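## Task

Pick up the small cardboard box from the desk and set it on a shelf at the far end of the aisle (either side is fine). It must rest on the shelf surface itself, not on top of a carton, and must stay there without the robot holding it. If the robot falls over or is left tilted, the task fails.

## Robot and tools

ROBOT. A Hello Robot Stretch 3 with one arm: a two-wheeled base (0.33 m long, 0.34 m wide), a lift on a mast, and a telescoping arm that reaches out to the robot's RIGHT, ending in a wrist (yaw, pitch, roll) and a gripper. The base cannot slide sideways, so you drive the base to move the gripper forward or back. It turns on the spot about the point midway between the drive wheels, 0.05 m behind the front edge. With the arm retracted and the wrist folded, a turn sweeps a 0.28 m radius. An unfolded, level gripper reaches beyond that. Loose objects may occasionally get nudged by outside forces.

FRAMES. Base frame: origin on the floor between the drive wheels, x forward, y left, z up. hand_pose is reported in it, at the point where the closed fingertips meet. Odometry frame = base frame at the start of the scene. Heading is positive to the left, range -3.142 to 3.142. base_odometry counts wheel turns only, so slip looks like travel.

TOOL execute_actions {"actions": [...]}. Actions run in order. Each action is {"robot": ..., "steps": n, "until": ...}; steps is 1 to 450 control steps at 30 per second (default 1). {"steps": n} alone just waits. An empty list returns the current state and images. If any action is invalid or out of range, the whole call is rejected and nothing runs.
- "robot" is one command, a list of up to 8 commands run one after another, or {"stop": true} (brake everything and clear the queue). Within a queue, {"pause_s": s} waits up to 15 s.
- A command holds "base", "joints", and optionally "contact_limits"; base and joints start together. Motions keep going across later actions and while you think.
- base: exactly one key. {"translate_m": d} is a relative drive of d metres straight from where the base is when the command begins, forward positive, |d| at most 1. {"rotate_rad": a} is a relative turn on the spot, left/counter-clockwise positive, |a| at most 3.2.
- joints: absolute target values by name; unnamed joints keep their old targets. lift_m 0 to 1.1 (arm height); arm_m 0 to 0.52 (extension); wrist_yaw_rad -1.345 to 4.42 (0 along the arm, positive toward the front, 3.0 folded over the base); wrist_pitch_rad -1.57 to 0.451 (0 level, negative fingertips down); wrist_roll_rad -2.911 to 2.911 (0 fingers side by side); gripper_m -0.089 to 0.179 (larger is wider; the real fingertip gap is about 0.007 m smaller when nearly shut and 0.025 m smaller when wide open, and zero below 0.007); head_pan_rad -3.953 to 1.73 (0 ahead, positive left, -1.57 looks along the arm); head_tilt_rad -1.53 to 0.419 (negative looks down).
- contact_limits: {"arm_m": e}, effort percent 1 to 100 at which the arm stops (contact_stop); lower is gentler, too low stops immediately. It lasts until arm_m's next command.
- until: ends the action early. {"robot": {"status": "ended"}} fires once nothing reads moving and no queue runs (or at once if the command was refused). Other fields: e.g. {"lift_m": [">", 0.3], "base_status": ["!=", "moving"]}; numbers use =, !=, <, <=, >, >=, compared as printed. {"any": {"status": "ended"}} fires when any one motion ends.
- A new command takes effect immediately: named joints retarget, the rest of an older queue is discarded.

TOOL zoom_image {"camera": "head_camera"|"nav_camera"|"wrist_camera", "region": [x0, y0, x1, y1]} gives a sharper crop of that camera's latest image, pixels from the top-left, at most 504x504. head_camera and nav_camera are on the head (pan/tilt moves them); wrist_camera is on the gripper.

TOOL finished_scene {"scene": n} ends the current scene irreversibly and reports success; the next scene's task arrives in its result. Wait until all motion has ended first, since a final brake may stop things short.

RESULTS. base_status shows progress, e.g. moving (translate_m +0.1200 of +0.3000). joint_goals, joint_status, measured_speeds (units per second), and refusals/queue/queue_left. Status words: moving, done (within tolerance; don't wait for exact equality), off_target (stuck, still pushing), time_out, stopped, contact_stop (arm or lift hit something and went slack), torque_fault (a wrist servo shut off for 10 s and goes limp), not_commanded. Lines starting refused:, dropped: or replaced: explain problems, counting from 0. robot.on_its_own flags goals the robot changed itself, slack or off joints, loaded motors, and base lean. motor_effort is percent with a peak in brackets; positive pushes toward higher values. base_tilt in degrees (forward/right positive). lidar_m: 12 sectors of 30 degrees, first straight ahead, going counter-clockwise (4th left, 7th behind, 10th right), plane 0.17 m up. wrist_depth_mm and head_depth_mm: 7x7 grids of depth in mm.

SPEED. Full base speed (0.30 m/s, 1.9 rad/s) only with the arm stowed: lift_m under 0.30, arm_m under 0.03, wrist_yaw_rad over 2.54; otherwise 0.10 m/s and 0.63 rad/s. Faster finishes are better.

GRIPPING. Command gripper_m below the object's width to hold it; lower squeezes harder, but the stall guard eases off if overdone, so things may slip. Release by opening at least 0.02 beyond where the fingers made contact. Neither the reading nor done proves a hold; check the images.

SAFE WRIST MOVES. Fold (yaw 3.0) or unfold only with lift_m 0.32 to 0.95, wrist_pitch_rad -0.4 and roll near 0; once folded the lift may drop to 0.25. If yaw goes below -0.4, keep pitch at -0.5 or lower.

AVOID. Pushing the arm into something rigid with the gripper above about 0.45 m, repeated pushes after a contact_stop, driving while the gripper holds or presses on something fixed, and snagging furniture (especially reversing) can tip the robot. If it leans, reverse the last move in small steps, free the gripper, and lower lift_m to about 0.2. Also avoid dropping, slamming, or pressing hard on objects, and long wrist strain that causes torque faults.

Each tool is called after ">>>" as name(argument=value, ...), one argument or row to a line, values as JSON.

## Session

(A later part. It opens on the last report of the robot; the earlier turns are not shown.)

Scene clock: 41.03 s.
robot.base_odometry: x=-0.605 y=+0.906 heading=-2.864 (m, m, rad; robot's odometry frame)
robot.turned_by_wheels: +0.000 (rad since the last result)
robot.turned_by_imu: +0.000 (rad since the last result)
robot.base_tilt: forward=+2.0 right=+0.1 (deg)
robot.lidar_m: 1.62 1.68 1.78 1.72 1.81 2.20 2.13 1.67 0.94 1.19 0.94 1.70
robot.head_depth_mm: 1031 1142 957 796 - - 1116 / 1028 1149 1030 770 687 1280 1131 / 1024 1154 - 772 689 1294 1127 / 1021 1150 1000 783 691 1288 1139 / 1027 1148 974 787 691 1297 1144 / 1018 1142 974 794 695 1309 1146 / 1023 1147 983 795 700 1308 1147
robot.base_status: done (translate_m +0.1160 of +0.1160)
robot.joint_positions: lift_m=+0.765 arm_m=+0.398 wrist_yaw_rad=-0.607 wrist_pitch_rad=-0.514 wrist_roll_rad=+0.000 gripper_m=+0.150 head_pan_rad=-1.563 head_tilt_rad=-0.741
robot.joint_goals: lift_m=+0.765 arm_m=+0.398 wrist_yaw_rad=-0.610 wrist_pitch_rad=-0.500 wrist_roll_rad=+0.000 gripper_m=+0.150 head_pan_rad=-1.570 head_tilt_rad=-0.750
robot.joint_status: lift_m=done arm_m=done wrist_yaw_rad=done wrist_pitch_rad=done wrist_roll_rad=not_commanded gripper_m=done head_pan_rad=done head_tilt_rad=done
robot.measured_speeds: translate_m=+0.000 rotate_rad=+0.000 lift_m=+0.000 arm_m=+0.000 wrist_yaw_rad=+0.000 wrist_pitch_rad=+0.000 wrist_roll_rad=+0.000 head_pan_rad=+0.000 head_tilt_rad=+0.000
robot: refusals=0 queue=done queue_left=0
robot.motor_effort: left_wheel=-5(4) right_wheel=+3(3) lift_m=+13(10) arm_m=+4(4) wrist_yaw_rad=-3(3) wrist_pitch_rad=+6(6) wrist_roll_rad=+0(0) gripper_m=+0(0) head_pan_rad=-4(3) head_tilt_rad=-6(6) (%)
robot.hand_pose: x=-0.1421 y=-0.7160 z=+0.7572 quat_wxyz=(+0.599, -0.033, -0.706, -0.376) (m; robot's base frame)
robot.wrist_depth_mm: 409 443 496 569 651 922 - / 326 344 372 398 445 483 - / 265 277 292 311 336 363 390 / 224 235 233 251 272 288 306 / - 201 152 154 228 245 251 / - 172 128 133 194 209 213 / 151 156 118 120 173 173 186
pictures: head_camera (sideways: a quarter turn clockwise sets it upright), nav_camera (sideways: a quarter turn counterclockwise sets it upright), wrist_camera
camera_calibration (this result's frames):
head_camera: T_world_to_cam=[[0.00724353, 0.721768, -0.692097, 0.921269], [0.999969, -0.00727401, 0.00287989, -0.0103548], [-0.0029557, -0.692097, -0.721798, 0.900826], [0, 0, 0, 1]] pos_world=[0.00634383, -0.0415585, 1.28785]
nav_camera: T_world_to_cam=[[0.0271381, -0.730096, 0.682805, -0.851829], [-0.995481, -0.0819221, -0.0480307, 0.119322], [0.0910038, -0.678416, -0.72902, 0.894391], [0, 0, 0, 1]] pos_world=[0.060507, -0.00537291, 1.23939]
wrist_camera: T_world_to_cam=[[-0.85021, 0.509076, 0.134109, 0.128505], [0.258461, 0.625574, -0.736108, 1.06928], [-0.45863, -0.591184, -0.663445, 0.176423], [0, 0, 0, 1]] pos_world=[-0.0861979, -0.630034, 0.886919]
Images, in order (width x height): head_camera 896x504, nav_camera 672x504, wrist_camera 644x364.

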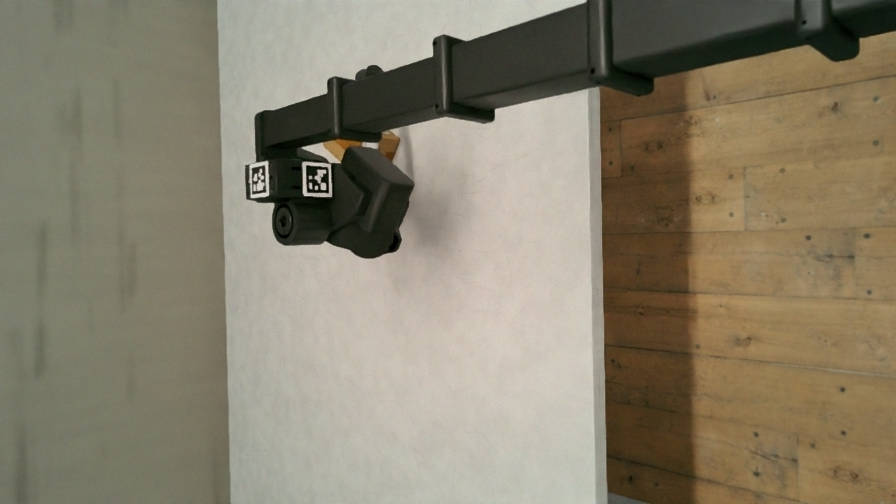

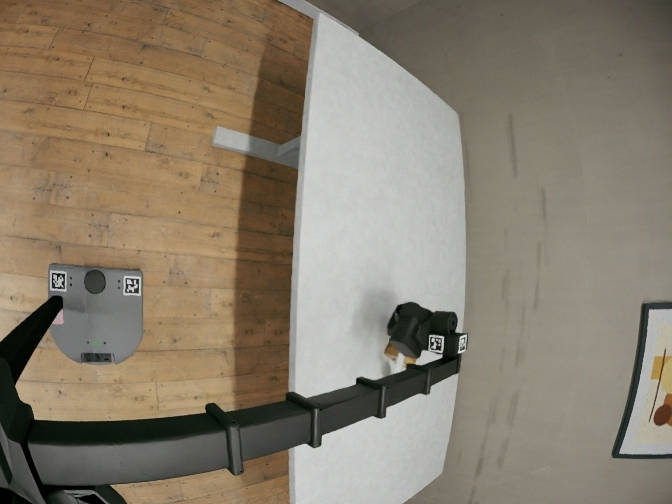

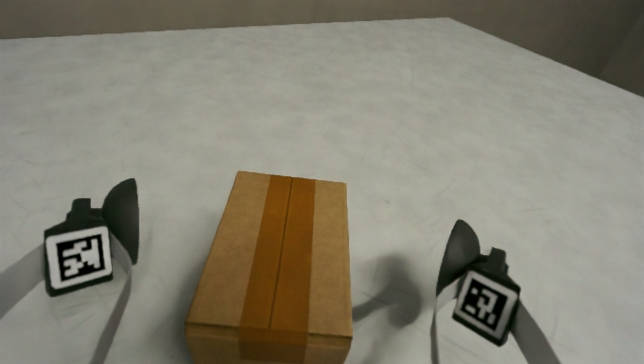

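>>> execute_actions(
  actions=[
    {"robot": [{"joints": {"lift_m": 0.755}}, {"joints": {"gripper_m": 0.03}}, {"pause_s": 0.5}, {"joints": {"lift_m": 0.83}}], "steps": 450, "until": {"robot": {"status": "ended"}}},
  ],
)

Scene clock: 45.80 s.
robot.base_odometry: x=-0.605 y=+0.906 heading=-2.864 (m, m, rad; robot's odometry frame)
robot.turned_by_wheels: +0.000 (rad since the last result)
robot.turned_by_imu: +0.001 (rad since the last result)
robot.base_tilt: forward=+2.1 right=+0.1 (deg)
robot.lidar_m: 1.62 1.69 1.78 1.72 1.81 2.20 2.13 1.67 0.94 1.19 0.94 1.69
robot.head_depth_mm: 1024 1142 985 - - 1256 1111 / 1028 1132 842 756 686 1283 1129 / 1027 1128 - 780 690 1295 1134 / 1027 1152 938 782 689 1297 1132 / 1021 1142 971 789 693 1295 1140 / 1027 1149 978 790 698 1299 1144 / 1021 1149 982 794 698 1300 1150
robot.base_status: done (translate_m +0.1160 of +0.1160)
robot.joint_positions: lift_m=+0.830 arm_m=+0.398 wrist_yaw_rad=-0.608 wrist_pitch_rad=-0.521 wrist_roll_rad=+0.000 gripper_m=+0.031 head_pan_rad=-1.563 head_tilt_rad=-0.741
robot.joint_goals: lift_m=+0.830 arm_m=+0.398 wrist_yaw_rad=-0.610 wrist_pitch_rad=-0.500 wrist_roll_rad=+0.000 gripper_m=+0.030 head_pan_rad=-1.570 head_tilt_rad=-0.750
robot.joint_status: lift_m=done arm_m=done wrist_yaw_rad=done wrist_pitch_rad=done wrist_roll_rad=not_commanded gripper_m=done head_pan_rad=done head_tilt_rad=done
robot.measured_speeds: translate_m=+0.000 rotate_rad=+0.000 lift_m=+0.000 arm_m=+0.000 wrist_yaw_rad=+0.000 wrist_pitch_rad=+0.000 wrist_roll_rad=+0.000 head_pan_rad=+0.000 head_tilt_rad=+0.000
robot: refusals=0 queue=done queue_left=0
robot.motor_effort: left_wheel=-4(5) right_wheel=+2(3) lift_m=+29(30) arm_m=+4(4) wrist_yaw_rad=-3(4) wrist_pitch_rad=+8(9) wrist_roll_rad=+0(0) gripper_m=-21(100) head_pan_rad=-2(3) head_tilt_rad=-5(6) (%)
robot.hand_pose: x=-0.1416 y=-0.7153 z=+0.8199 quat_wxyz=(+0.598, -0.030, -0.706, -0.378) (m; robot's base frame)
robot.wrist_depth_mm: 427 466 537 623 749 949 - / 435 476 502 547 594 685 - / 365 372 397 425 452 488 535 / 307 317 322 171 371 392 416 / 264 274 137 145 320 326 344 / 232 234 122 124 270 283 293 / - 213 113 115 234 247 255
pictures: head_camera (sideways: a quarter turn clockwise sets it upright), nav_camera (sideways: a quarter turn counterclockwise sets it upright), wrist_camera
camera_calibration (this result's frames):
head_camera: T_world_to_cam=[[0.00724362, 0.721768, -0.692097, 0.921269], [0.999969, -0.00727413, 0.00287989, -0.0103548], [-0.00295579, -0.692097, -0.721799, 0.900826], [0, 0, 0, 1]] pos_world=[0.00634382, -0.0415585, 1.28785]
nav_camera: T_world_to_cam=[[0.027138, -0.730096, 0.682805, -0.851829], [-0.995481, -0.081922, -0.0480307, 0.119322], [0.0910037, -0.678416, -0.72902, 0.894391], [0, 0, 0, 1]] pos_world=[0.060507, -0.00537291, 1.23939]
wrist_camera: T_world_to_cam=[[-0.850621, 0.508504, 0.133673, 0.120021], [0.261263, 0.629418, -0.73183, 1.11447], [-0.456274, -0.587586, -0.668249, 0.225587], [0, 0, 0, 1]] pos_world=[-0.086147, -0.629946, 0.950306]
Images, in order (width x height): head_camera 896x504, nav_camera 672x504, wrist_camera 644x364.

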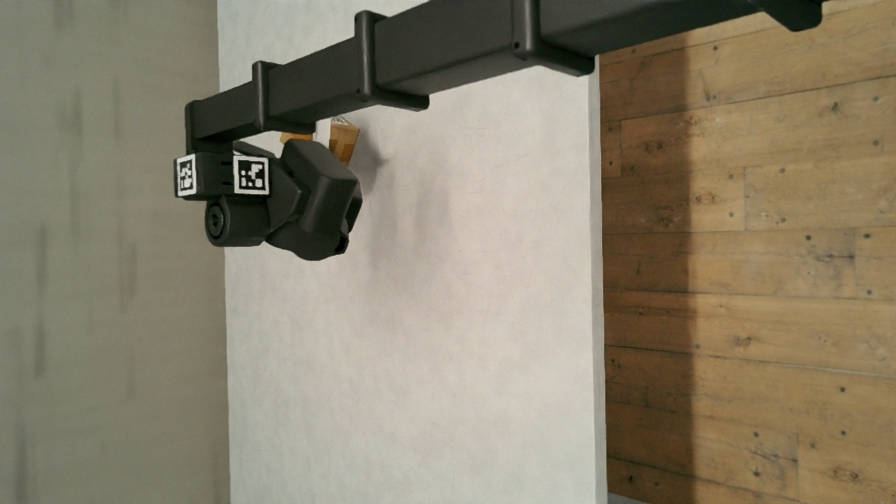

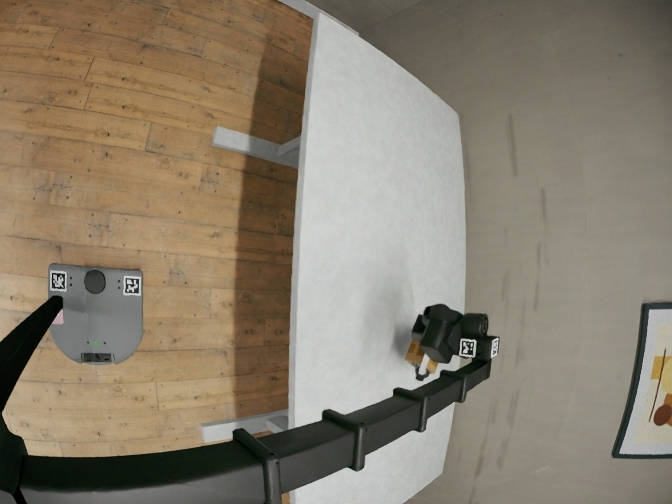

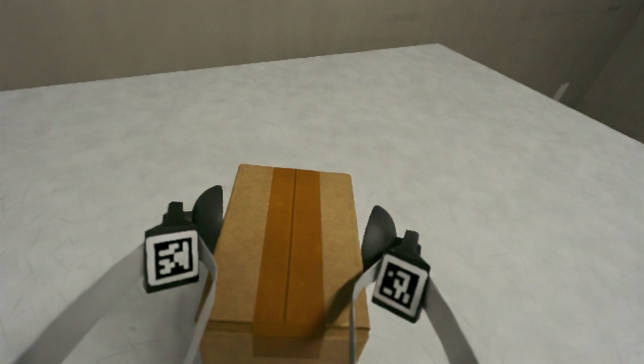

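>>> execute_actions(
  actions=[
    {"robot": [{"joints": {"lift_m": 0.88, "arm_m": 0.0, "wrist_yaw_rad": 0.0, "head_pan_rad": 0.0, "head_tilt_rad": -0.45}}, {"joints": {"wrist_pitch_rad": -0.4, "wrist_yaw_rad": 2.75}}, {"joints": {"lift_m": 0.28}}, {"base": {"rotate_rad": 1.57}}], "steps": 450, "until": {"robot": {"status": "ended"}}},
    {"steps": 450, "until": {"robot": {"status": "ended"}}},
  ],
)

Scene clock: 61.07 s.
robot.base_odometry: x=-0.605 y=+0.906 heading=-1.294 (m, m, rad; robot's odometry frame)
robot.turned_by_wheels: +1.570 (rad since the last result)
robot.turned_by_imu: +1.589 (rad since the last result)
robot.base_tilt: forward=+2.0 right=+0.0 (deg)
robot.lidar_m: 1.72 1.81 2.21 2.13 1.69 0.94 1.19 0.94 1.68 1.62 1.68 1.78
robot.head_depth_mm: 2956 3344 3518 2570 1906 1514 1271 / 1444 1573 1747 1960 1904 1527 1273 / 1446 1582 1741 1945 1923 1545 1275 / 2183 3235 3430 2477 1919 1536 1281 / 3070 3306 3612 2607 1932 1547 1285 / 2998 3121 2751 2408 1948 1561 1295 / 2162 1810 1802 1949 1961 1562 1291
robot.base_status: done (rotate_rad +1.5699 of +1.5700)
robot.joint_positions: lift_m=+0.280 arm_m=+0.000 wrist_yaw_rad=+2.748 wrist_pitch_rad=-0.426 wrist_roll_rad=+0.000 gripper_m=+0.031 head_pan_rad=-0.007 head_tilt_rad=-0.457
robot.joint_goals: lift_m=+0.280 arm_m=+0.000 wrist_yaw_rad=+2.750 wrist_pitch_rad=-0.400 wrist_roll_rad=+0.000 gripper_m=+0.030 head_pan_rad=+0.000 head_tilt_rad=-0.450
robot.joint_status: lift_m=done arm_m=done wrist_yaw_rad=done wrist_pitch_rad=done wrist_roll_rad=not_commanded gripper_m=done head_pan_rad=done head_tilt_rad=done
robot.measured_speeds: translate_m=+0.000 rotate_rad=+0.000 lift_m=+0.000 arm_m=+0.000 wrist_yaw_rad=+0.000 wrist_pitch_rad=+0.000 wrist_roll_rad=+0.000 head_pan_rad=+0.000 head_tilt_rad=+0.000
robot: refusals=0 queue=done queue_left=0
robot.motor_effort: left_wheel=-5(14) right_wheel=+3(11) lift_m=+14(30) arm_m=-4(4) wrist_yaw_rad=+3(5) wrist_pitch_rad=+10(12) wrist_roll_rad=+0(0) gripper_m=-21(21) head_pan_rad=+3(33) head_tilt_rad=+4(30) (%)
robot.hand_pose: x=+0.0645 y=+0.0610 z=+0.2913 quat_wxyz=(+0.282, +0.707, +0.012, +0.649) (m; robot's base frame)
robot.wrist_depth_mm: - - - - - - - / 951 - - - - - - / 742 776 841 927 966 - - / 608 623 639 172 755 803 870 / - 542 138 145 626 644 678 / - - 120 124 523 538 558 / - - 112 115 435 461 476
pictures: head_camera (sideways: a quarter turn clockwise sets it upright), nav_camera (sideways: a quarter turn counterclockwise sets it upright), wrist_camera
camera_calibration (this result's frames):
head_camera: T_world_to_cam=[[-0.498934, 0.0162332, -0.866488, 1.15168], [0.0204722, 0.999766, 0.00694204, -0.00967014], [0.866398, -0.0142753, -0.49915, 0.605886], [0, 0, 0, 1]] pos_world=[0.0498735, -0.000378492, 1.30041]
nav_camera: T_world_to_cam=[[0.510021, 0.0180074, 0.859973, -1.08571], [0.0778529, -0.996644, -0.0253028, 0.0831993], [0.856631, 0.0798563, -0.509712, 0.604435], [0, 0, 0, 1]] pos_world=[0.029482, 0.0542029, 1.24388]
wrist_camera: T_world_to_cam=[[0.934092, -0.328641, 0.139522, -0.0945392], [-0.0942403, -0.603877, -0.791487, 0.300748], [0.344369, 0.726173, -0.595048, 0.269414], [0, 0, 0, 1]] pos_world=[0.0238732, -0.0450951, 0.411543]
Images, in order (width x height): head_camera 896x504, nav_camera 672x504, wrist_camera 644x364.

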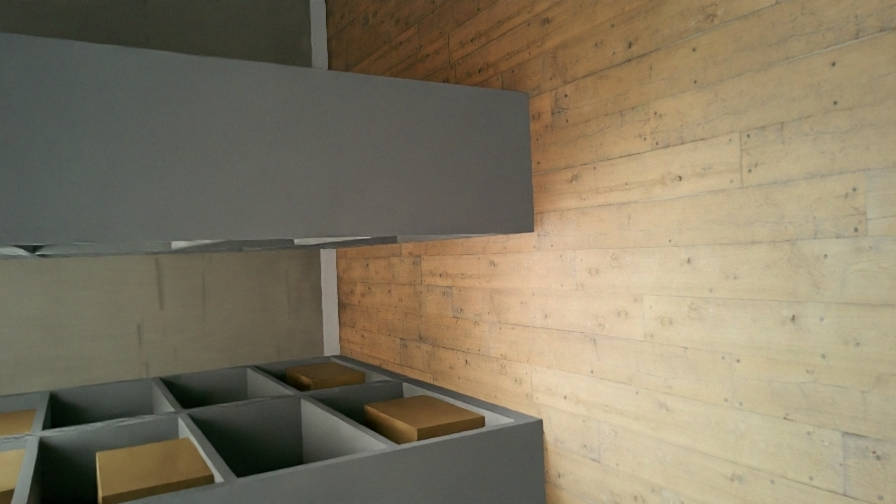

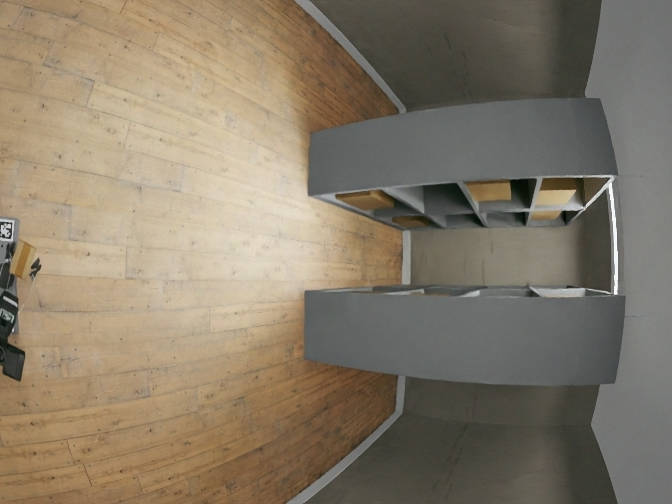

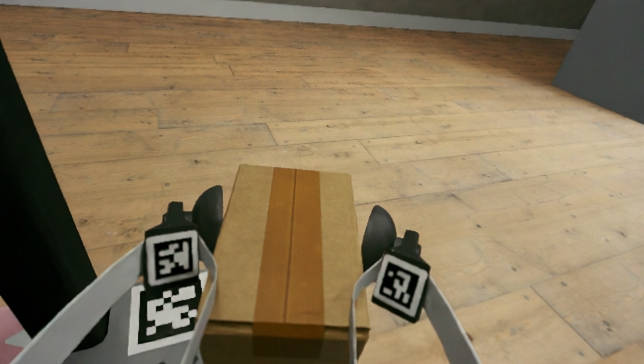

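>>> execute_actions(
  actions=[
    {"robot": [{"base": {"rotate_rad": 0.24}}, {"base": {"translate_m": 1.0}}, {"base": {"rotate_rad": -0.23}}], "steps": 450, "until": {"robot": {"status": "ended"}}},
  ],
)

Scene clock: 69.13 s.
robot.base_odometry: x=-0.111 y=+0.037 heading=-1.284 (m, m, rad; robot's odometry frame)
robot.turned_by_wheels: +0.010 (rad since the last result)
robot.turned_by_imu: +0.011 (rad since the last result)
robot.base_tilt: forward=+2.0 right=+0.1 (deg)
robot.lidar_m: 1.26 0.81 1.07 1.90 1.98 2.24 1.73 1.89 1.92 1.87 1.05 0.80
robot.head_depth_mm: 1363 1432 1053 1018 954 1082 1210 / 1375 1463 1629 1443 1524 1450 1242 / 2214 2407 2550 2393 1911 1526 1277 / 2194 2398 2697 2617 1940 1547 1276 / 2216 2436 2570 2442 1941 1542 1292 / 1977 1496 1655 1649 1442 1395 1237 / 1336 1027 1015 1560 959 1046 1210
robot.base_status: done (rotate_rad -0.2298 of -0.2300)
robot.joint_positions: lift_m=+0.280 arm_m=+0.000 wrist_yaw_rad=+2.748 wrist_pitch_rad=-0.426 wrist_roll_rad=+0.000 gripper_m=+0.031 head_pan_rad=-0.007 head_tilt_rad=-0.457
robot.joint_goals: lift_m=+0.280 arm_m=+0.000 wrist_yaw_rad=+2.750 wrist_pitch_rad=-0.400 wrist_roll_rad=+0.000 gripper_m=+0.030 head_pan_rad=+0.000 head_tilt_rad=-0.450
robot.joint_status: lift_m=done arm_m=done wrist_yaw_rad=done wrist_pitch_rad=done wrist_roll_rad=not_commanded gripper_m=done head_pan_rad=done head_tilt_rad=done
robot.measured_speeds: translate_m=+0.000 rotate_rad=+0.000 lift_m=+0.000 arm_m=+0.000 wrist_yaw_rad=+0.000 wrist_pitch_rad=+0.000 wrist_roll_rad=+0.000 head_pan_rad=+0.000 head_tilt_rad=+0.000
robot: refusals=0 queue=done queue_left=0
robot.motor_effort: left_wheel=+3(14) right_wheel=-3(9) lift_m=+14(13) arm_m=-4(4) wrist_yaw_rad=+3(3) wrist_pitch_rad=+10(10) wrist_roll_rad=+0(0) gripper_m=-21(21) head_pan_rad=+3(4) head_tilt_rad=+4(4) (%)
robot.hand_pose: x=+0.0644 y=+0.0610 z=+0.2913 quat_wxyz=(+0.282, +0.707, +0.012, +0.649) (m; robot's base frame)
robot.wrist_depth_mm: - - - - - 750 603 / 981 - - - - 783 649 / 748 771 820 895 947 785 765 / 605 630 639 172 757 753 800 / - 525 137 145 619 634 680 / - - 119 124 514 535 555 / - - 113 115 439 465 482
pictures: head_camera (sideways: a quarter turn clockwise sets it upright), nav_camera (sideways: a quarter turn counterclockwise sets it upright), wrist_camera
camera_calibration (this result's frames):
head_camera: T_world_to_cam=[[-0.498546, 0.0162216, -0.866711, 1.15197], [0.020451, 0.999767, 0.00694808, -0.00967789], [0.866622, -0.0142612, -0.498762, 0.60538], [0, 0, 0, 1]] pos_world=[0.0498741, -0.000377707, 1.30043]
nav_camera: T_world_to_cam=[[0.509636, 0.0180192, 0.860201, -1.08601], [0.0778821, -0.996642, -0.0252648, 0.0831497], [0.856858, 0.0798702, -0.509329, 0.603935], [0, 0, 0, 1]] pos_world=[0.029507, 0.0542032, 1.24389]
wrist_camera: T_world_to_cam=[[0.934224, -0.328267, 0.139523, -0.0944817], [-0.0939907, -0.603901, -0.791498, 0.300755], [0.344081, 0.726323, -0.595033, 0.26942], [0, 0, 0, 1]] pos_world=[0.0238328, -0.045075, 0.411543]
Images, in order (width x height): head_camera 896x504, nav_camera 672x504, wrist_camera 644x364.

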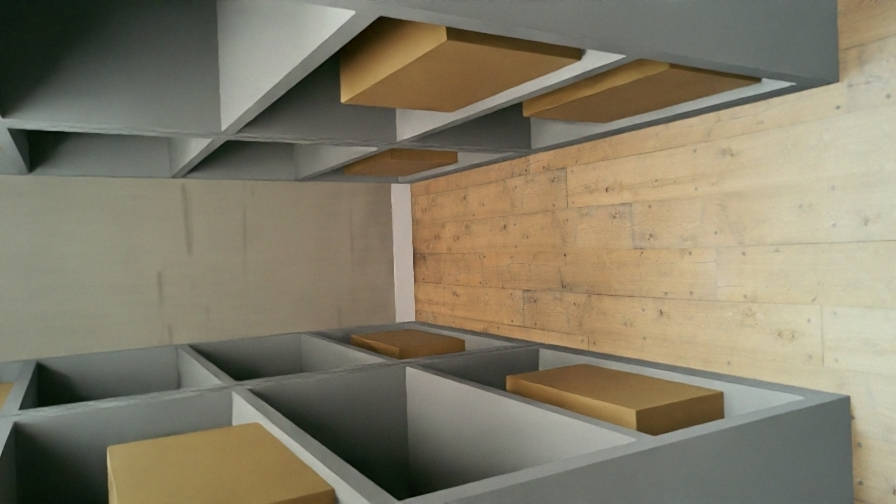

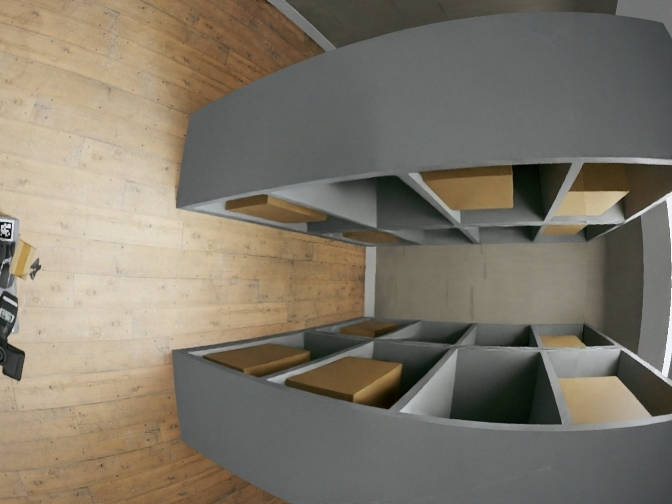

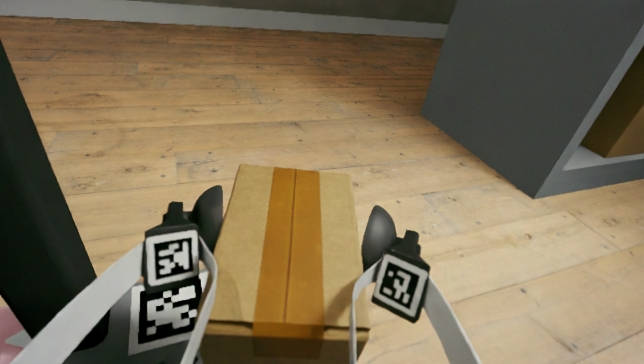

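>>> execute_actions(
  actions=[
    {"robot": [{"base": {"translate_m": 1.0}}, {"base": {"translate_m": 0.2}}], "steps": 450, "until": {"robot": {"status": "ended"}}},
  ],
)

Scene clock: 77.40 s.
robot.base_odometry: x=+0.229 y=-1.114 heading=-1.284 (m, m, rad; robot's odometry frame)
robot.turned_by_wheels: +0.000 (rad since the last result)
robot.turned_by_imu: +0.001 (rad since the last result)
robot.base_tilt: forward=+2.0 right=+0.1 (deg)
robot.lidar_m: 1.22 0.52 0.34 0.32 0.34 0.52 2.92 0.46 0.34 0.33 0.34 0.52
robot.head_depth_mm: 1130 1251 1067 1455 1125 1217 1194 / 1164 1273 1397 1503 1556 1440 1271 / 1175 1288 1423 1596 1760 1528 1281 / 1177 1284 1420 1594 1757 1538 1276 / 1173 1281 1417 1575 1754 1548 1285 / 1164 1268 1374 1490 1386 1339 1244 / 1125 1234 1058 1463 1161 949 848
robot.base_status: done (translate_m +0.2000 of +0.2000)
robot.joint_positions: lift_m=+0.280 arm_m=+0.000 wrist_yaw_rad=+2.748 wrist_pitch_rad=-0.426 wrist_roll_rad=+0.000 gripper_m=+0.031 head_pan_rad=-0.007 head_tilt_rad=-0.457
robot.joint_goals: lift_m=+0.280 arm_m=+0.000 wrist_yaw_rad=+2.750 wrist_pitch_rad=-0.400 wrist_roll_rad=+0.000 gripper_m=+0.030 head_pan_rad=+0.000 head_tilt_rad=-0.450
robot.joint_status: lift_m=done arm_m=done wrist_yaw_rad=done wrist_pitch_rad=done wrist_roll_rad=not_commanded gripper_m=done head_pan_rad=done head_tilt_rad=done
robot.measured_speeds: translate_m=+0.000 rotate_rad=+0.000 lift_m=+0.000 arm_m=+0.000 wrist_yaw_rad=+0.000 wrist_pitch_rad=+0.000 wrist_roll_rad=+0.000 head_pan_rad=+0.000 head_tilt_rad=+0.000
robot: refusals=0 queue=done queue_left=0
robot.motor_effort: left_wheel=+3(14) right_wheel=-3(6) lift_m=+14(13) arm_m=-4(4) wrist_yaw_rad=+3(2) wrist_pitch_rad=+10(10) wrist_roll_rad=+0(0) gripper_m=-21(21) head_pan_rad=+3(2) head_tilt_rad=+4(3) (%)
robot.hand_pose: x=+0.0644 y=+0.0610 z=+0.2913 quat_wxyz=(+0.282, +0.707, +0.012, +0.649) (m; robot's base frame)
robot.wrist_depth_mm: 287 311 342 381 584 462 769 / 314 333 366 406 603 501 711 / 336 361 405 452 622 763 719 / 370 399 414 173 586 681 783 / - 423 137 145 594 664 671 / - - 120 124 521 536 567 / - - 112 115 443 453 478
pictures: head_camera (sideways: a quarter turn clockwise sets it upright), nav_camera (sideways: a quarter turn counterclockwise sets it upright), wrist_camera
camera_calibration (this result's frames):
head_camera: T_world_to_cam=[[-0.498222, 0.0162133, -0.866898, 1.15221], [0.0204364, 0.999767, 0.00695314, -0.00968438], [0.866808, -0.0142521, -0.498438, 0.604957], [0, 0, 0, 1]] pos_world=[0.0498747, -0.000377184, 1.30045]
nav_camera: T_world_to_cam=[[0.509314, 0.0180276, 0.860392, -1.08626], [0.0779036, -0.996642, -0.0252331, 0.0831083], [0.857047, 0.0798792, -0.509008, 0.603517], [0, 0, 0, 1]] pos_world=[0.029528, 0.0542033, 1.2439]
wrist_camera: T_world_to_cam=[[0.934261, -0.328162, 0.139523, -0.0944655], [-0.0939226, -0.603911, -0.791498, 0.300754], [0.343999, 0.726361, -0.595033, 0.269423], [0, 0, 0, 1]] pos_world=[0.0238215, -0.0450699, 0.411542]
Images, in order (width x height): head_camera 896x504, nav_camera 672x504, wrist_camera 644x364.

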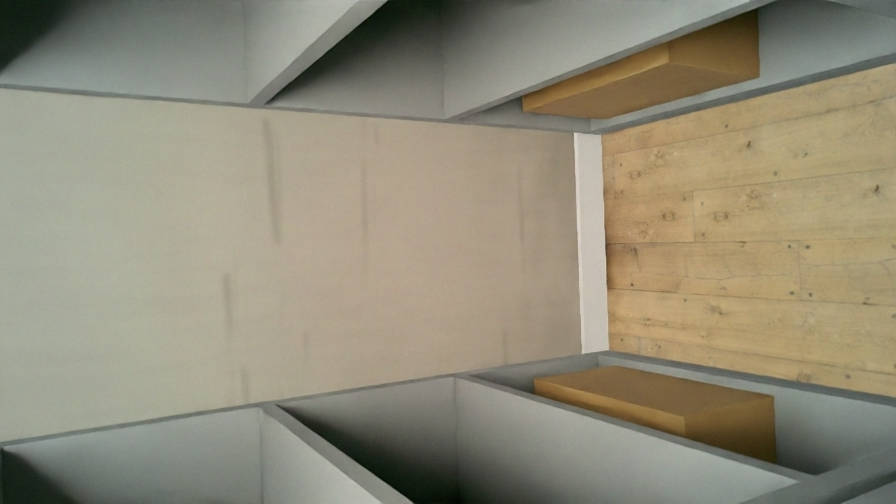

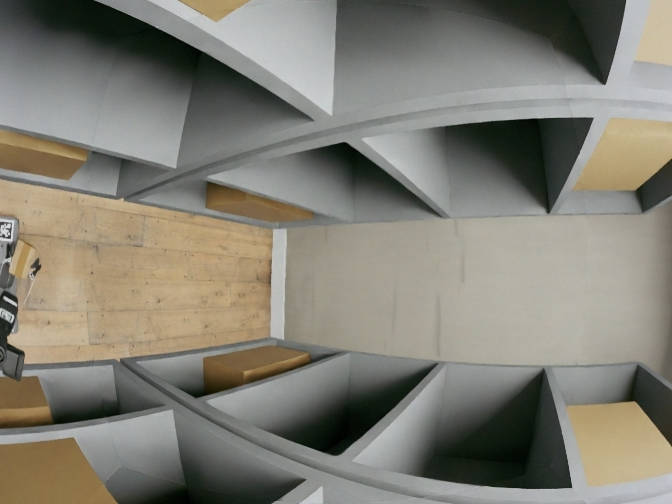

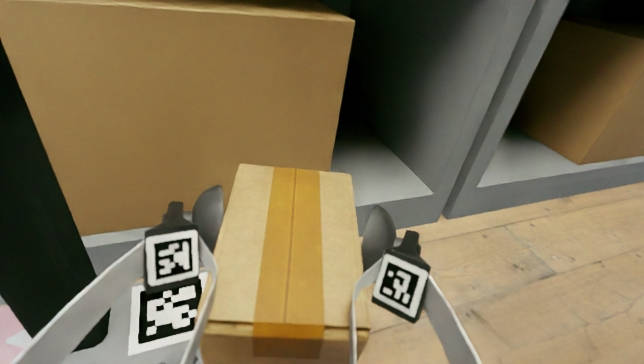

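>>> execute_actions(
  actions=[
    {"robot": [{"base": {"translate_m": 0.9}, "joints": {"head_pan_rad": -1.57, "head_tilt_rad": -1.0}}, {"joints": {"lift_m": 0.66}}], "steps": 450, "until": {"robot": {"status": "ended"}}},
  ],
)

Scene clock: 89.30 s.
robot.base_odometry: x=+0.484 y=-1.977 heading=-1.284 (m, m, rad; robot's odometry frame)
robot.turned_by_wheels: +0.000 (rad since the last result)
robot.turned_by_imu: +0.002 (rad since the last result)
robot.base_tilt: forward=+2.0 right=+0.0 (deg)
robot.lidar_m: 0.51 0.44 0.33 0.32 0.53 0.48 1.27 0.49 0.54 0.33 0.35 0.48
robot.head_depth_mm: 492 420 912 850 1046 - - / 493 423 910 851 802 1206 - / 494 424 914 854 801 1216 - / 497 425 912 857 803 1231 1084 / 499 427 913 858 966 1199 1105 / 499 427 919 862 963 1205 1110 / 501 429 414 864 977 1205 1105
robot.base_status: done (translate_m +0.9000 of +0.9000)
robot.joint_positions: lift_m=+0.660 arm_m=+0.000 wrist_yaw_rad=+2.748 wrist_pitch_rad=-0.426 wrist_roll_rad=+0.000 gripper_m=+0.031 head_pan_rad=-1.563 head_tilt_rad=-0.988
robot.joint_goals: lift_m=+0.660 arm_m=+0.000 wrist_yaw_rad=+2.750 wrist_pitch_rad=-0.400 wrist_roll_rad=+0.000 gripper_m=+0.030 head_pan_rad=-1.570 head_tilt_rad=-1.000
robot.joint_status: lift_m=done arm_m=done wrist_yaw_rad=done wrist_pitch_rad=done wrist_roll_rad=not_commanded gripper_m=done head_pan_rad=done head_tilt_rad=done
robot.measured_speeds: translate_m=+0.000 rotate_rad=+0.000 lift_m=+0.000 arm_m=+0.000 wrist_yaw_rad=+0.000 wrist_pitch_rad=+0.000 wrist_roll_rad=+0.000 head_pan_rad=+0.000 head_tilt_rad=+0.000
robot: refusals=0 queue=done queue_left=0
robot.motor_effort: left_wheel=+3(14) right_wheel=-3(6) lift_m=+29(32) arm_m=-3(4) wrist_yaw_rad=+2(3) wrist_pitch_rad=+10(10) wrist_roll_rad=+0(0) gripper_m=-21(22) head_pan_rad=-3(33) head_tilt_rad=-8(44) (%)
robot.hand_pose: x=+0.0644 y=+0.0610 z=+0.6704 quat_wxyz=(+0.282, +0.707, +0.012, +0.649) (m; robot's base frame)
robot.wrist_depth_mm: 610 653 711 819 649 467 414 / 602 652 707 794 672 493 414 / 471 495 528 573 593 533 425 / 385 396 411 172 594 563 432 / - 867 138 145 684 564 436 / - 747 121 124 731 570 443 / - 680 113 115 788 588 449
pictures: head_camera (sideways: a quarter turn clockwise sets it upright), nav_camera (sideways: a quarter turn counterclockwise sets it upright), wrist_camera
camera_calibration (this result's frames):
head_camera: T_world_to_cam=[[0.00634815, 0.868843, -0.495048, 0.664547], [0.999969, -0.00778942, -0.000848046, -0.00550112], [-0.00459295, -0.495027, -0.868865, 1.09204], [0, 0, 0, 1]] pos_world=[0.00629802, -0.0368373, 1.27782]
nav_camera: T_world_to_cam=[[0.0280126, -0.874653, 0.48394, -0.592746], [-0.995605, -0.0676917, -0.064713, 0.141023], [0.0893601, -0.480001, -0.872705, 1.0812], [0, 0, 0, 1]] pos_world=[0.0603914, 0.0100785, 1.23955]
wrist_camera: T_world_to_cam=[[0.934268, -0.328141, 0.139526, -0.147357], [-0.0938934, -0.603885, -0.791522, 0.600834], [0.343988, 0.726393, -0.595, 0.494979], [0, 0, 0, 1]] pos_world=[0.0238188, -0.0450684, 0.790646]
Images, in order (width x height): head_camera 896x504, nav_camera 672x504, wrist_camera 644x364.

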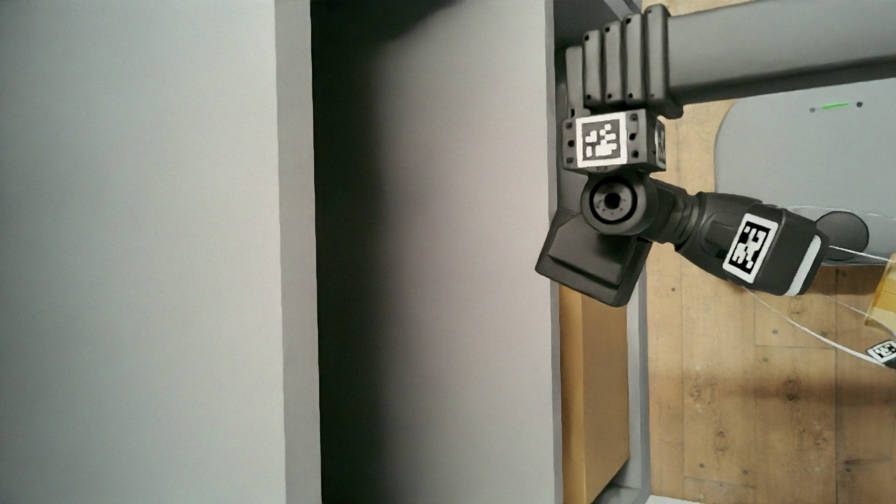

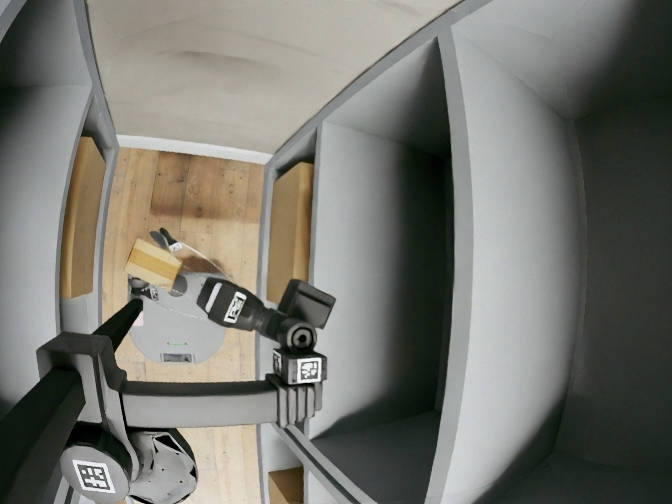

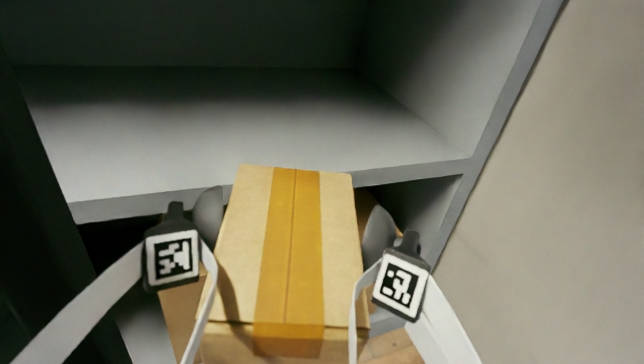

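>>> execute_actions(
  actions=[
    {"robot": [{"joints": {"wrist_yaw_rad": 0.0}}, {"joints": {"wrist_pitch_rad": -0.5, "arm_m": 0.14}}, {"joints": {"lift_m": 0.585}}], "steps": 450, "until": {"robot": {"status": "ended"}}},
  ],
)

Scene clock: 95.63 s.
robot.base_odometry: x=+0.484 y=-1.977 heading=-1.284 (m, m, rad; robot's odometry frame)
robot.turned_by_wheels: +0.000 (rad since the last result)
robot.turned_by_imu: +0.001 (rad since the last result)
robot.base_tilt: forward=+2.0 right=+0.1 (deg)
robot.lidar_m: 0.51 0.44 0.33 0.32 0.53 0.48 1.27 0.49 0.54 0.33 0.35 0.48
robot.head_depth_mm: 491 421 909 847 1111 1191 1105 / 494 421 908 866 - - - / 496 423 917 877 1210 1213 - / 496 425 915 838 986 1220 1097 / 498 427 920 858 967 1204 1103 / 500 427 920 859 970 1209 1104 / 502 429 415 860 969 1208 1114
robot.base_status: done (translate_m +0.9000 of +0.9000)
robot.joint_positions: lift_m=+0.585 arm_m=+0.140 wrist_yaw_rad=+0.002 wrist_pitch_rad=-0.521 wrist_roll_rad=+0.000 gripper_m=+0.031 head_pan_rad=-1.563 head_tilt_rad=-0.988
robot.joint_goals: lift_m=+0.585 arm_m=+0.140 wrist_yaw_rad=+0.000 wrist_pitch_rad=-0.500 wrist_roll_rad=+0.000 gripper_m=+0.030 head_pan_rad=-1.570 head_tilt_rad=-1.000
robot.joint_status: lift_m=done arm_m=done wrist_yaw_rad=done wrist_pitch_rad=done wrist_roll_rad=not_commanded gripper_m=done head_pan_rad=done head_tilt_rad=done
robot.measured_speeds: translate_m=+0.000 rotate_rad=+0.000 lift_m=+0.000 arm_m=+0.000 wrist_yaw_rad=+0.000 wrist_pitch_rad=+0.000 wrist_roll_rad=+0.000 head_pan_rad=+0.000 head_tilt_rad=+0.000
robot: refusals=0 queue=done queue_left=0
robot.motor_effort: left_wheel=+4(4) right_wheel=-3(3) lift_m=+14(32) arm_m=+3(5) wrist_yaw_rad=-2(5) wrist_pitch_rad=+9(9) wrist_roll_rad=+0(0) gripper_m=-21(21) head_pan_rad=-3(3) head_tilt_rad=-8(8) (%)
robot.hand_pose: x=-0.0212 y=-0.4949 z=+0.5756 quat_wxyz=(+0.684, +0.183, -0.683, -0.182) (m; robot's base frame)
robot.wrist_depth_mm: 366 362 357 352 348 344 341 / 336 356 377 380 387 381 375 / 271 284 301 319 343 367 373 / 229 240 244 171 279 296 314 / 198 205 138 144 239 246 260 / 177 176 121 124 204 211 219 / - 160 112 115 176 186 191
pictures: head_camera (sideways: a quarter turn clockwise sets it upright), nav_camera (sideways: a quarter turn counterclockwise sets it upright), wrist_camera
camera_calibration (this result's frames):
head_camera: T_world_to_cam=[[0.00634815, 0.868843, -0.495047, 0.664546], [0.999969, -0.00778942, -0.000848057, -0.0055011], [-0.00459296, -0.495026, -0.868866, 1.09205], [0, 0, 0, 1]] pos_world=[0.00629802, -0.0368373, 1.27782]
nav_camera: T_world_to_cam=[[0.0280126, -0.874653, 0.483939, -0.592745], [-0.995605, -0.0676916, -0.064713, 0.141023], [0.0893601, -0.48, -0.872706, 1.08121], [0, 0, 0, 1]] pos_world=[0.0603914, 0.0100785, 1.23955]
wrist_camera: T_world_to_cam=[[-0.988559, -0.0699535, 0.13363, -0.14612], [-0.146004, 0.666176, -0.731364, 0.774833], [-0.0378598, -0.742507, -0.668768, 0.179283], [0, 0, 0, 1]] pos_world=[-0.0245322, -0.393278, 0.706109]
Images, in order (width x height): head_camera 896x504, nav_camera 672x504, wrist_camera 644x364.

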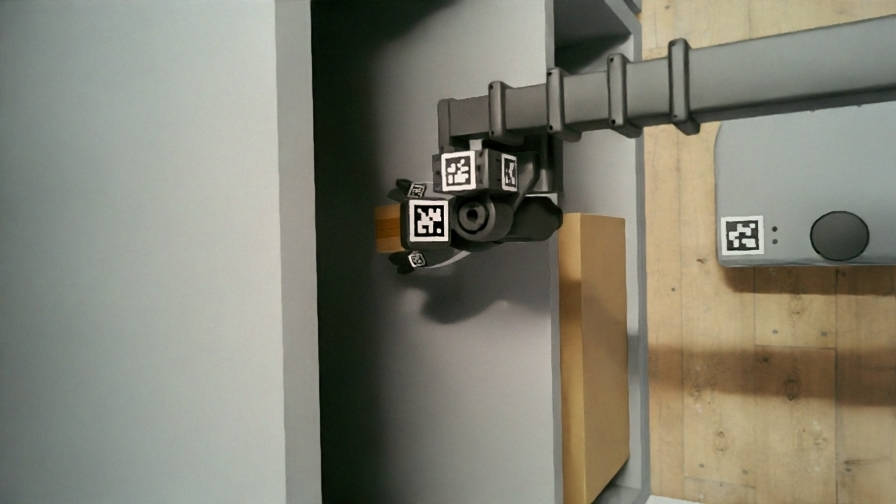

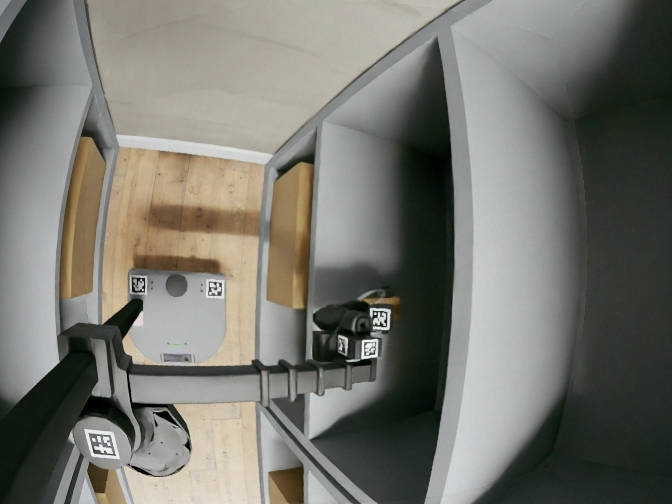

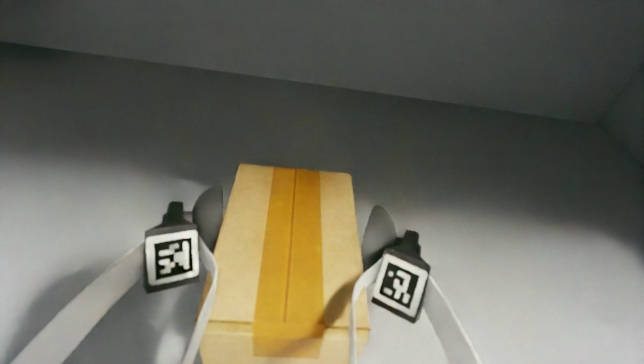

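>>> execute_actions(
  actions=[
    {"robot": [{"joints": {"lift_m": 0.571}}, {"joints": {"gripper_m": 0.13}}, {"pause_s": 0.3}, {"joints": {"lift_m": 0.65}}, {"joints": {"arm_m": 0.0}}], "steps": 450, "until": {"robot": {"status": "ended"}}},
  ],
)

Scene clock: 102.17 s.
robot.base_odometry: x=+0.484 y=-1.977 heading=-1.284 (m, m, rad; robot's odometry frame)
robot.turned_by_wheels: +0.000 (rad since the last result)
robot.turned_by_imu: +0.001 (rad since the last result)
robot.base_tilt: forward=+2.1 right=+0.1 (deg)
robot.lidar_m: 0.51 0.44 0.33 0.32 0.53 0.48 1.27 0.49 0.54 0.33 0.35 0.48
robot.head_depth_mm: 491 421 909 850 1043 - - / 494 422 914 854 804 - - / 496 424 912 851 - - - / 497 425 910 843 1012 1223 1104 / 498 426 917 856 967 1196 1101 / 499 428 918 857 967 1208 1103 / 501 428 415 864 969 1217 1106
robot.base_status: done (translate_m +0.9000 of +0.9000)
robot.joint_positions: lift_m=+0.650 arm_m=+0.000 wrist_yaw_rad=+0.002 wrist_pitch_rad=-0.514 wrist_roll_rad=+0.000 gripper_m=+0.130 head_pan_rad=-1.563 head_tilt_rad=-0.988
robot.joint_goals: lift_m=+0.650 arm_m=+0.000 wrist_yaw_rad=+0.000 wrist_pitch_rad=-0.500 wrist_roll_rad=+0.000 gripper_m=+0.130 head_pan_rad=-1.570 head_tilt_rad=-1.000
robot.joint_status: lift_m=done arm_m=done wrist_yaw_rad=done wrist_pitch_rad=done wrist_roll_rad=not_commanded gripper_m=done head_pan_rad=done head_tilt_rad=done
robot.measured_speeds: translate_m=+0.000 rotate_rad=+0.000 lift_m=+0.000 arm_m=+0.000 wrist_yaw_rad=+0.000 wrist_pitch_rad=+0.000 wrist_roll_rad=+0.000 head_pan_rad=+0.000 head_tilt_rad=+0.000
robot: refusals=0 queue=done queue_left=0
robot.motor_effort: left_wheel=+3(3) right_wheel=-2(3) lift_m=+29(29) arm_m=-4(4) wrist_yaw_rad=-2(2) wrist_pitch_rad=+6(8) wrist_roll_rad=+0(0) gripper_m=+0(98) head_pan_rad=-2(3) head_tilt_rad=-7(8) (%)
robot.hand_pose: x=-0.0212 y=-0.3565 z=+0.6412 quat_wxyz=(+0.684, +0.181, -0.683, -0.180) (m; robot's base frame)
robot.wrist_depth_mm: 496 488 485 485 464 466 426 / 466 492 522 523 528 520 418 / 380 402 417 449 480 504 409 / 322 341 340 301 390 412 394 / 278 288 294 295 327 342 352 / 237 244 258 268 280 298 303 / 216 221 231 237 245 251 263
pictures: head_camera (sideways: a quarter turn clockwise sets it upright), nav_camera (sideways: a quarter turn counterclockwise sets it upright), wrist_camera
camera_calibration (this result's frames):
head_camera: T_world_to_cam=[[0.00634804, 0.868843, -0.495046, 0.664545], [0.999969, -0.0077893, -0.000848067, -0.00550109], [-0.0045929, -0.495026, -0.868866, 1.09205], [0, 0, 0, 1]] pos_world=[0.00629802, -0.0368373, 1.27782]
nav_camera: T_world_to_cam=[[0.0280127, -0.874653, 0.483939, -0.592744], [-0.995605, -0.0676917, -0.064713, 0.141023], [0.0893601, -0.479999, -0.872706, 1.08121], [0, 0, 0, 1]] pos_world=[0.0603914, 0.0100786, 1.23955]
wrist_camera: T_world_to_cam=[[-0.988567, -0.0689476, 0.134092, -0.145159], [-0.145933, 0.661184, -0.735893, 0.731734], [-0.0379215, -0.747048, -0.663687, 0.321007], [0, 0, 0, 1]] pos_world=[-0.0245422, -0.254012, 0.770991]
Images, in order (width x height): head_camera 896x504, nav_camera 672x504, wrist_camera 644x364.

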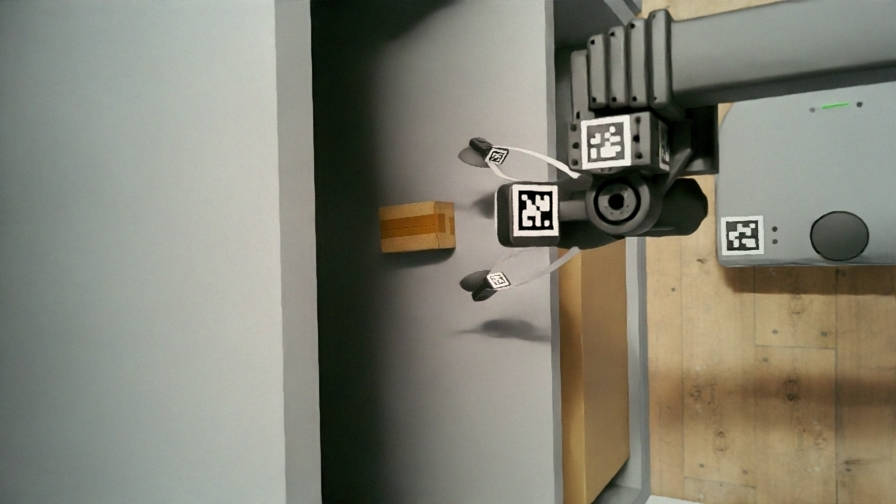

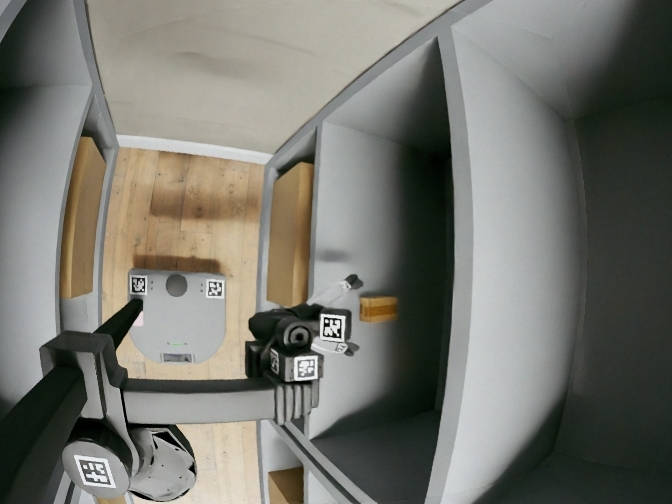

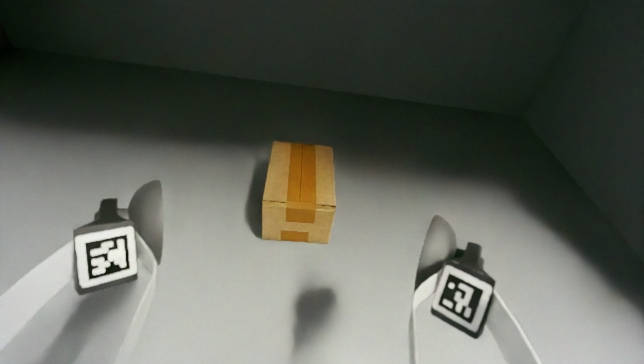

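The box is resting on the shelf in the far bay.

>>> finished_scene(
  scene=1,
)

The scene is finished: the task was done.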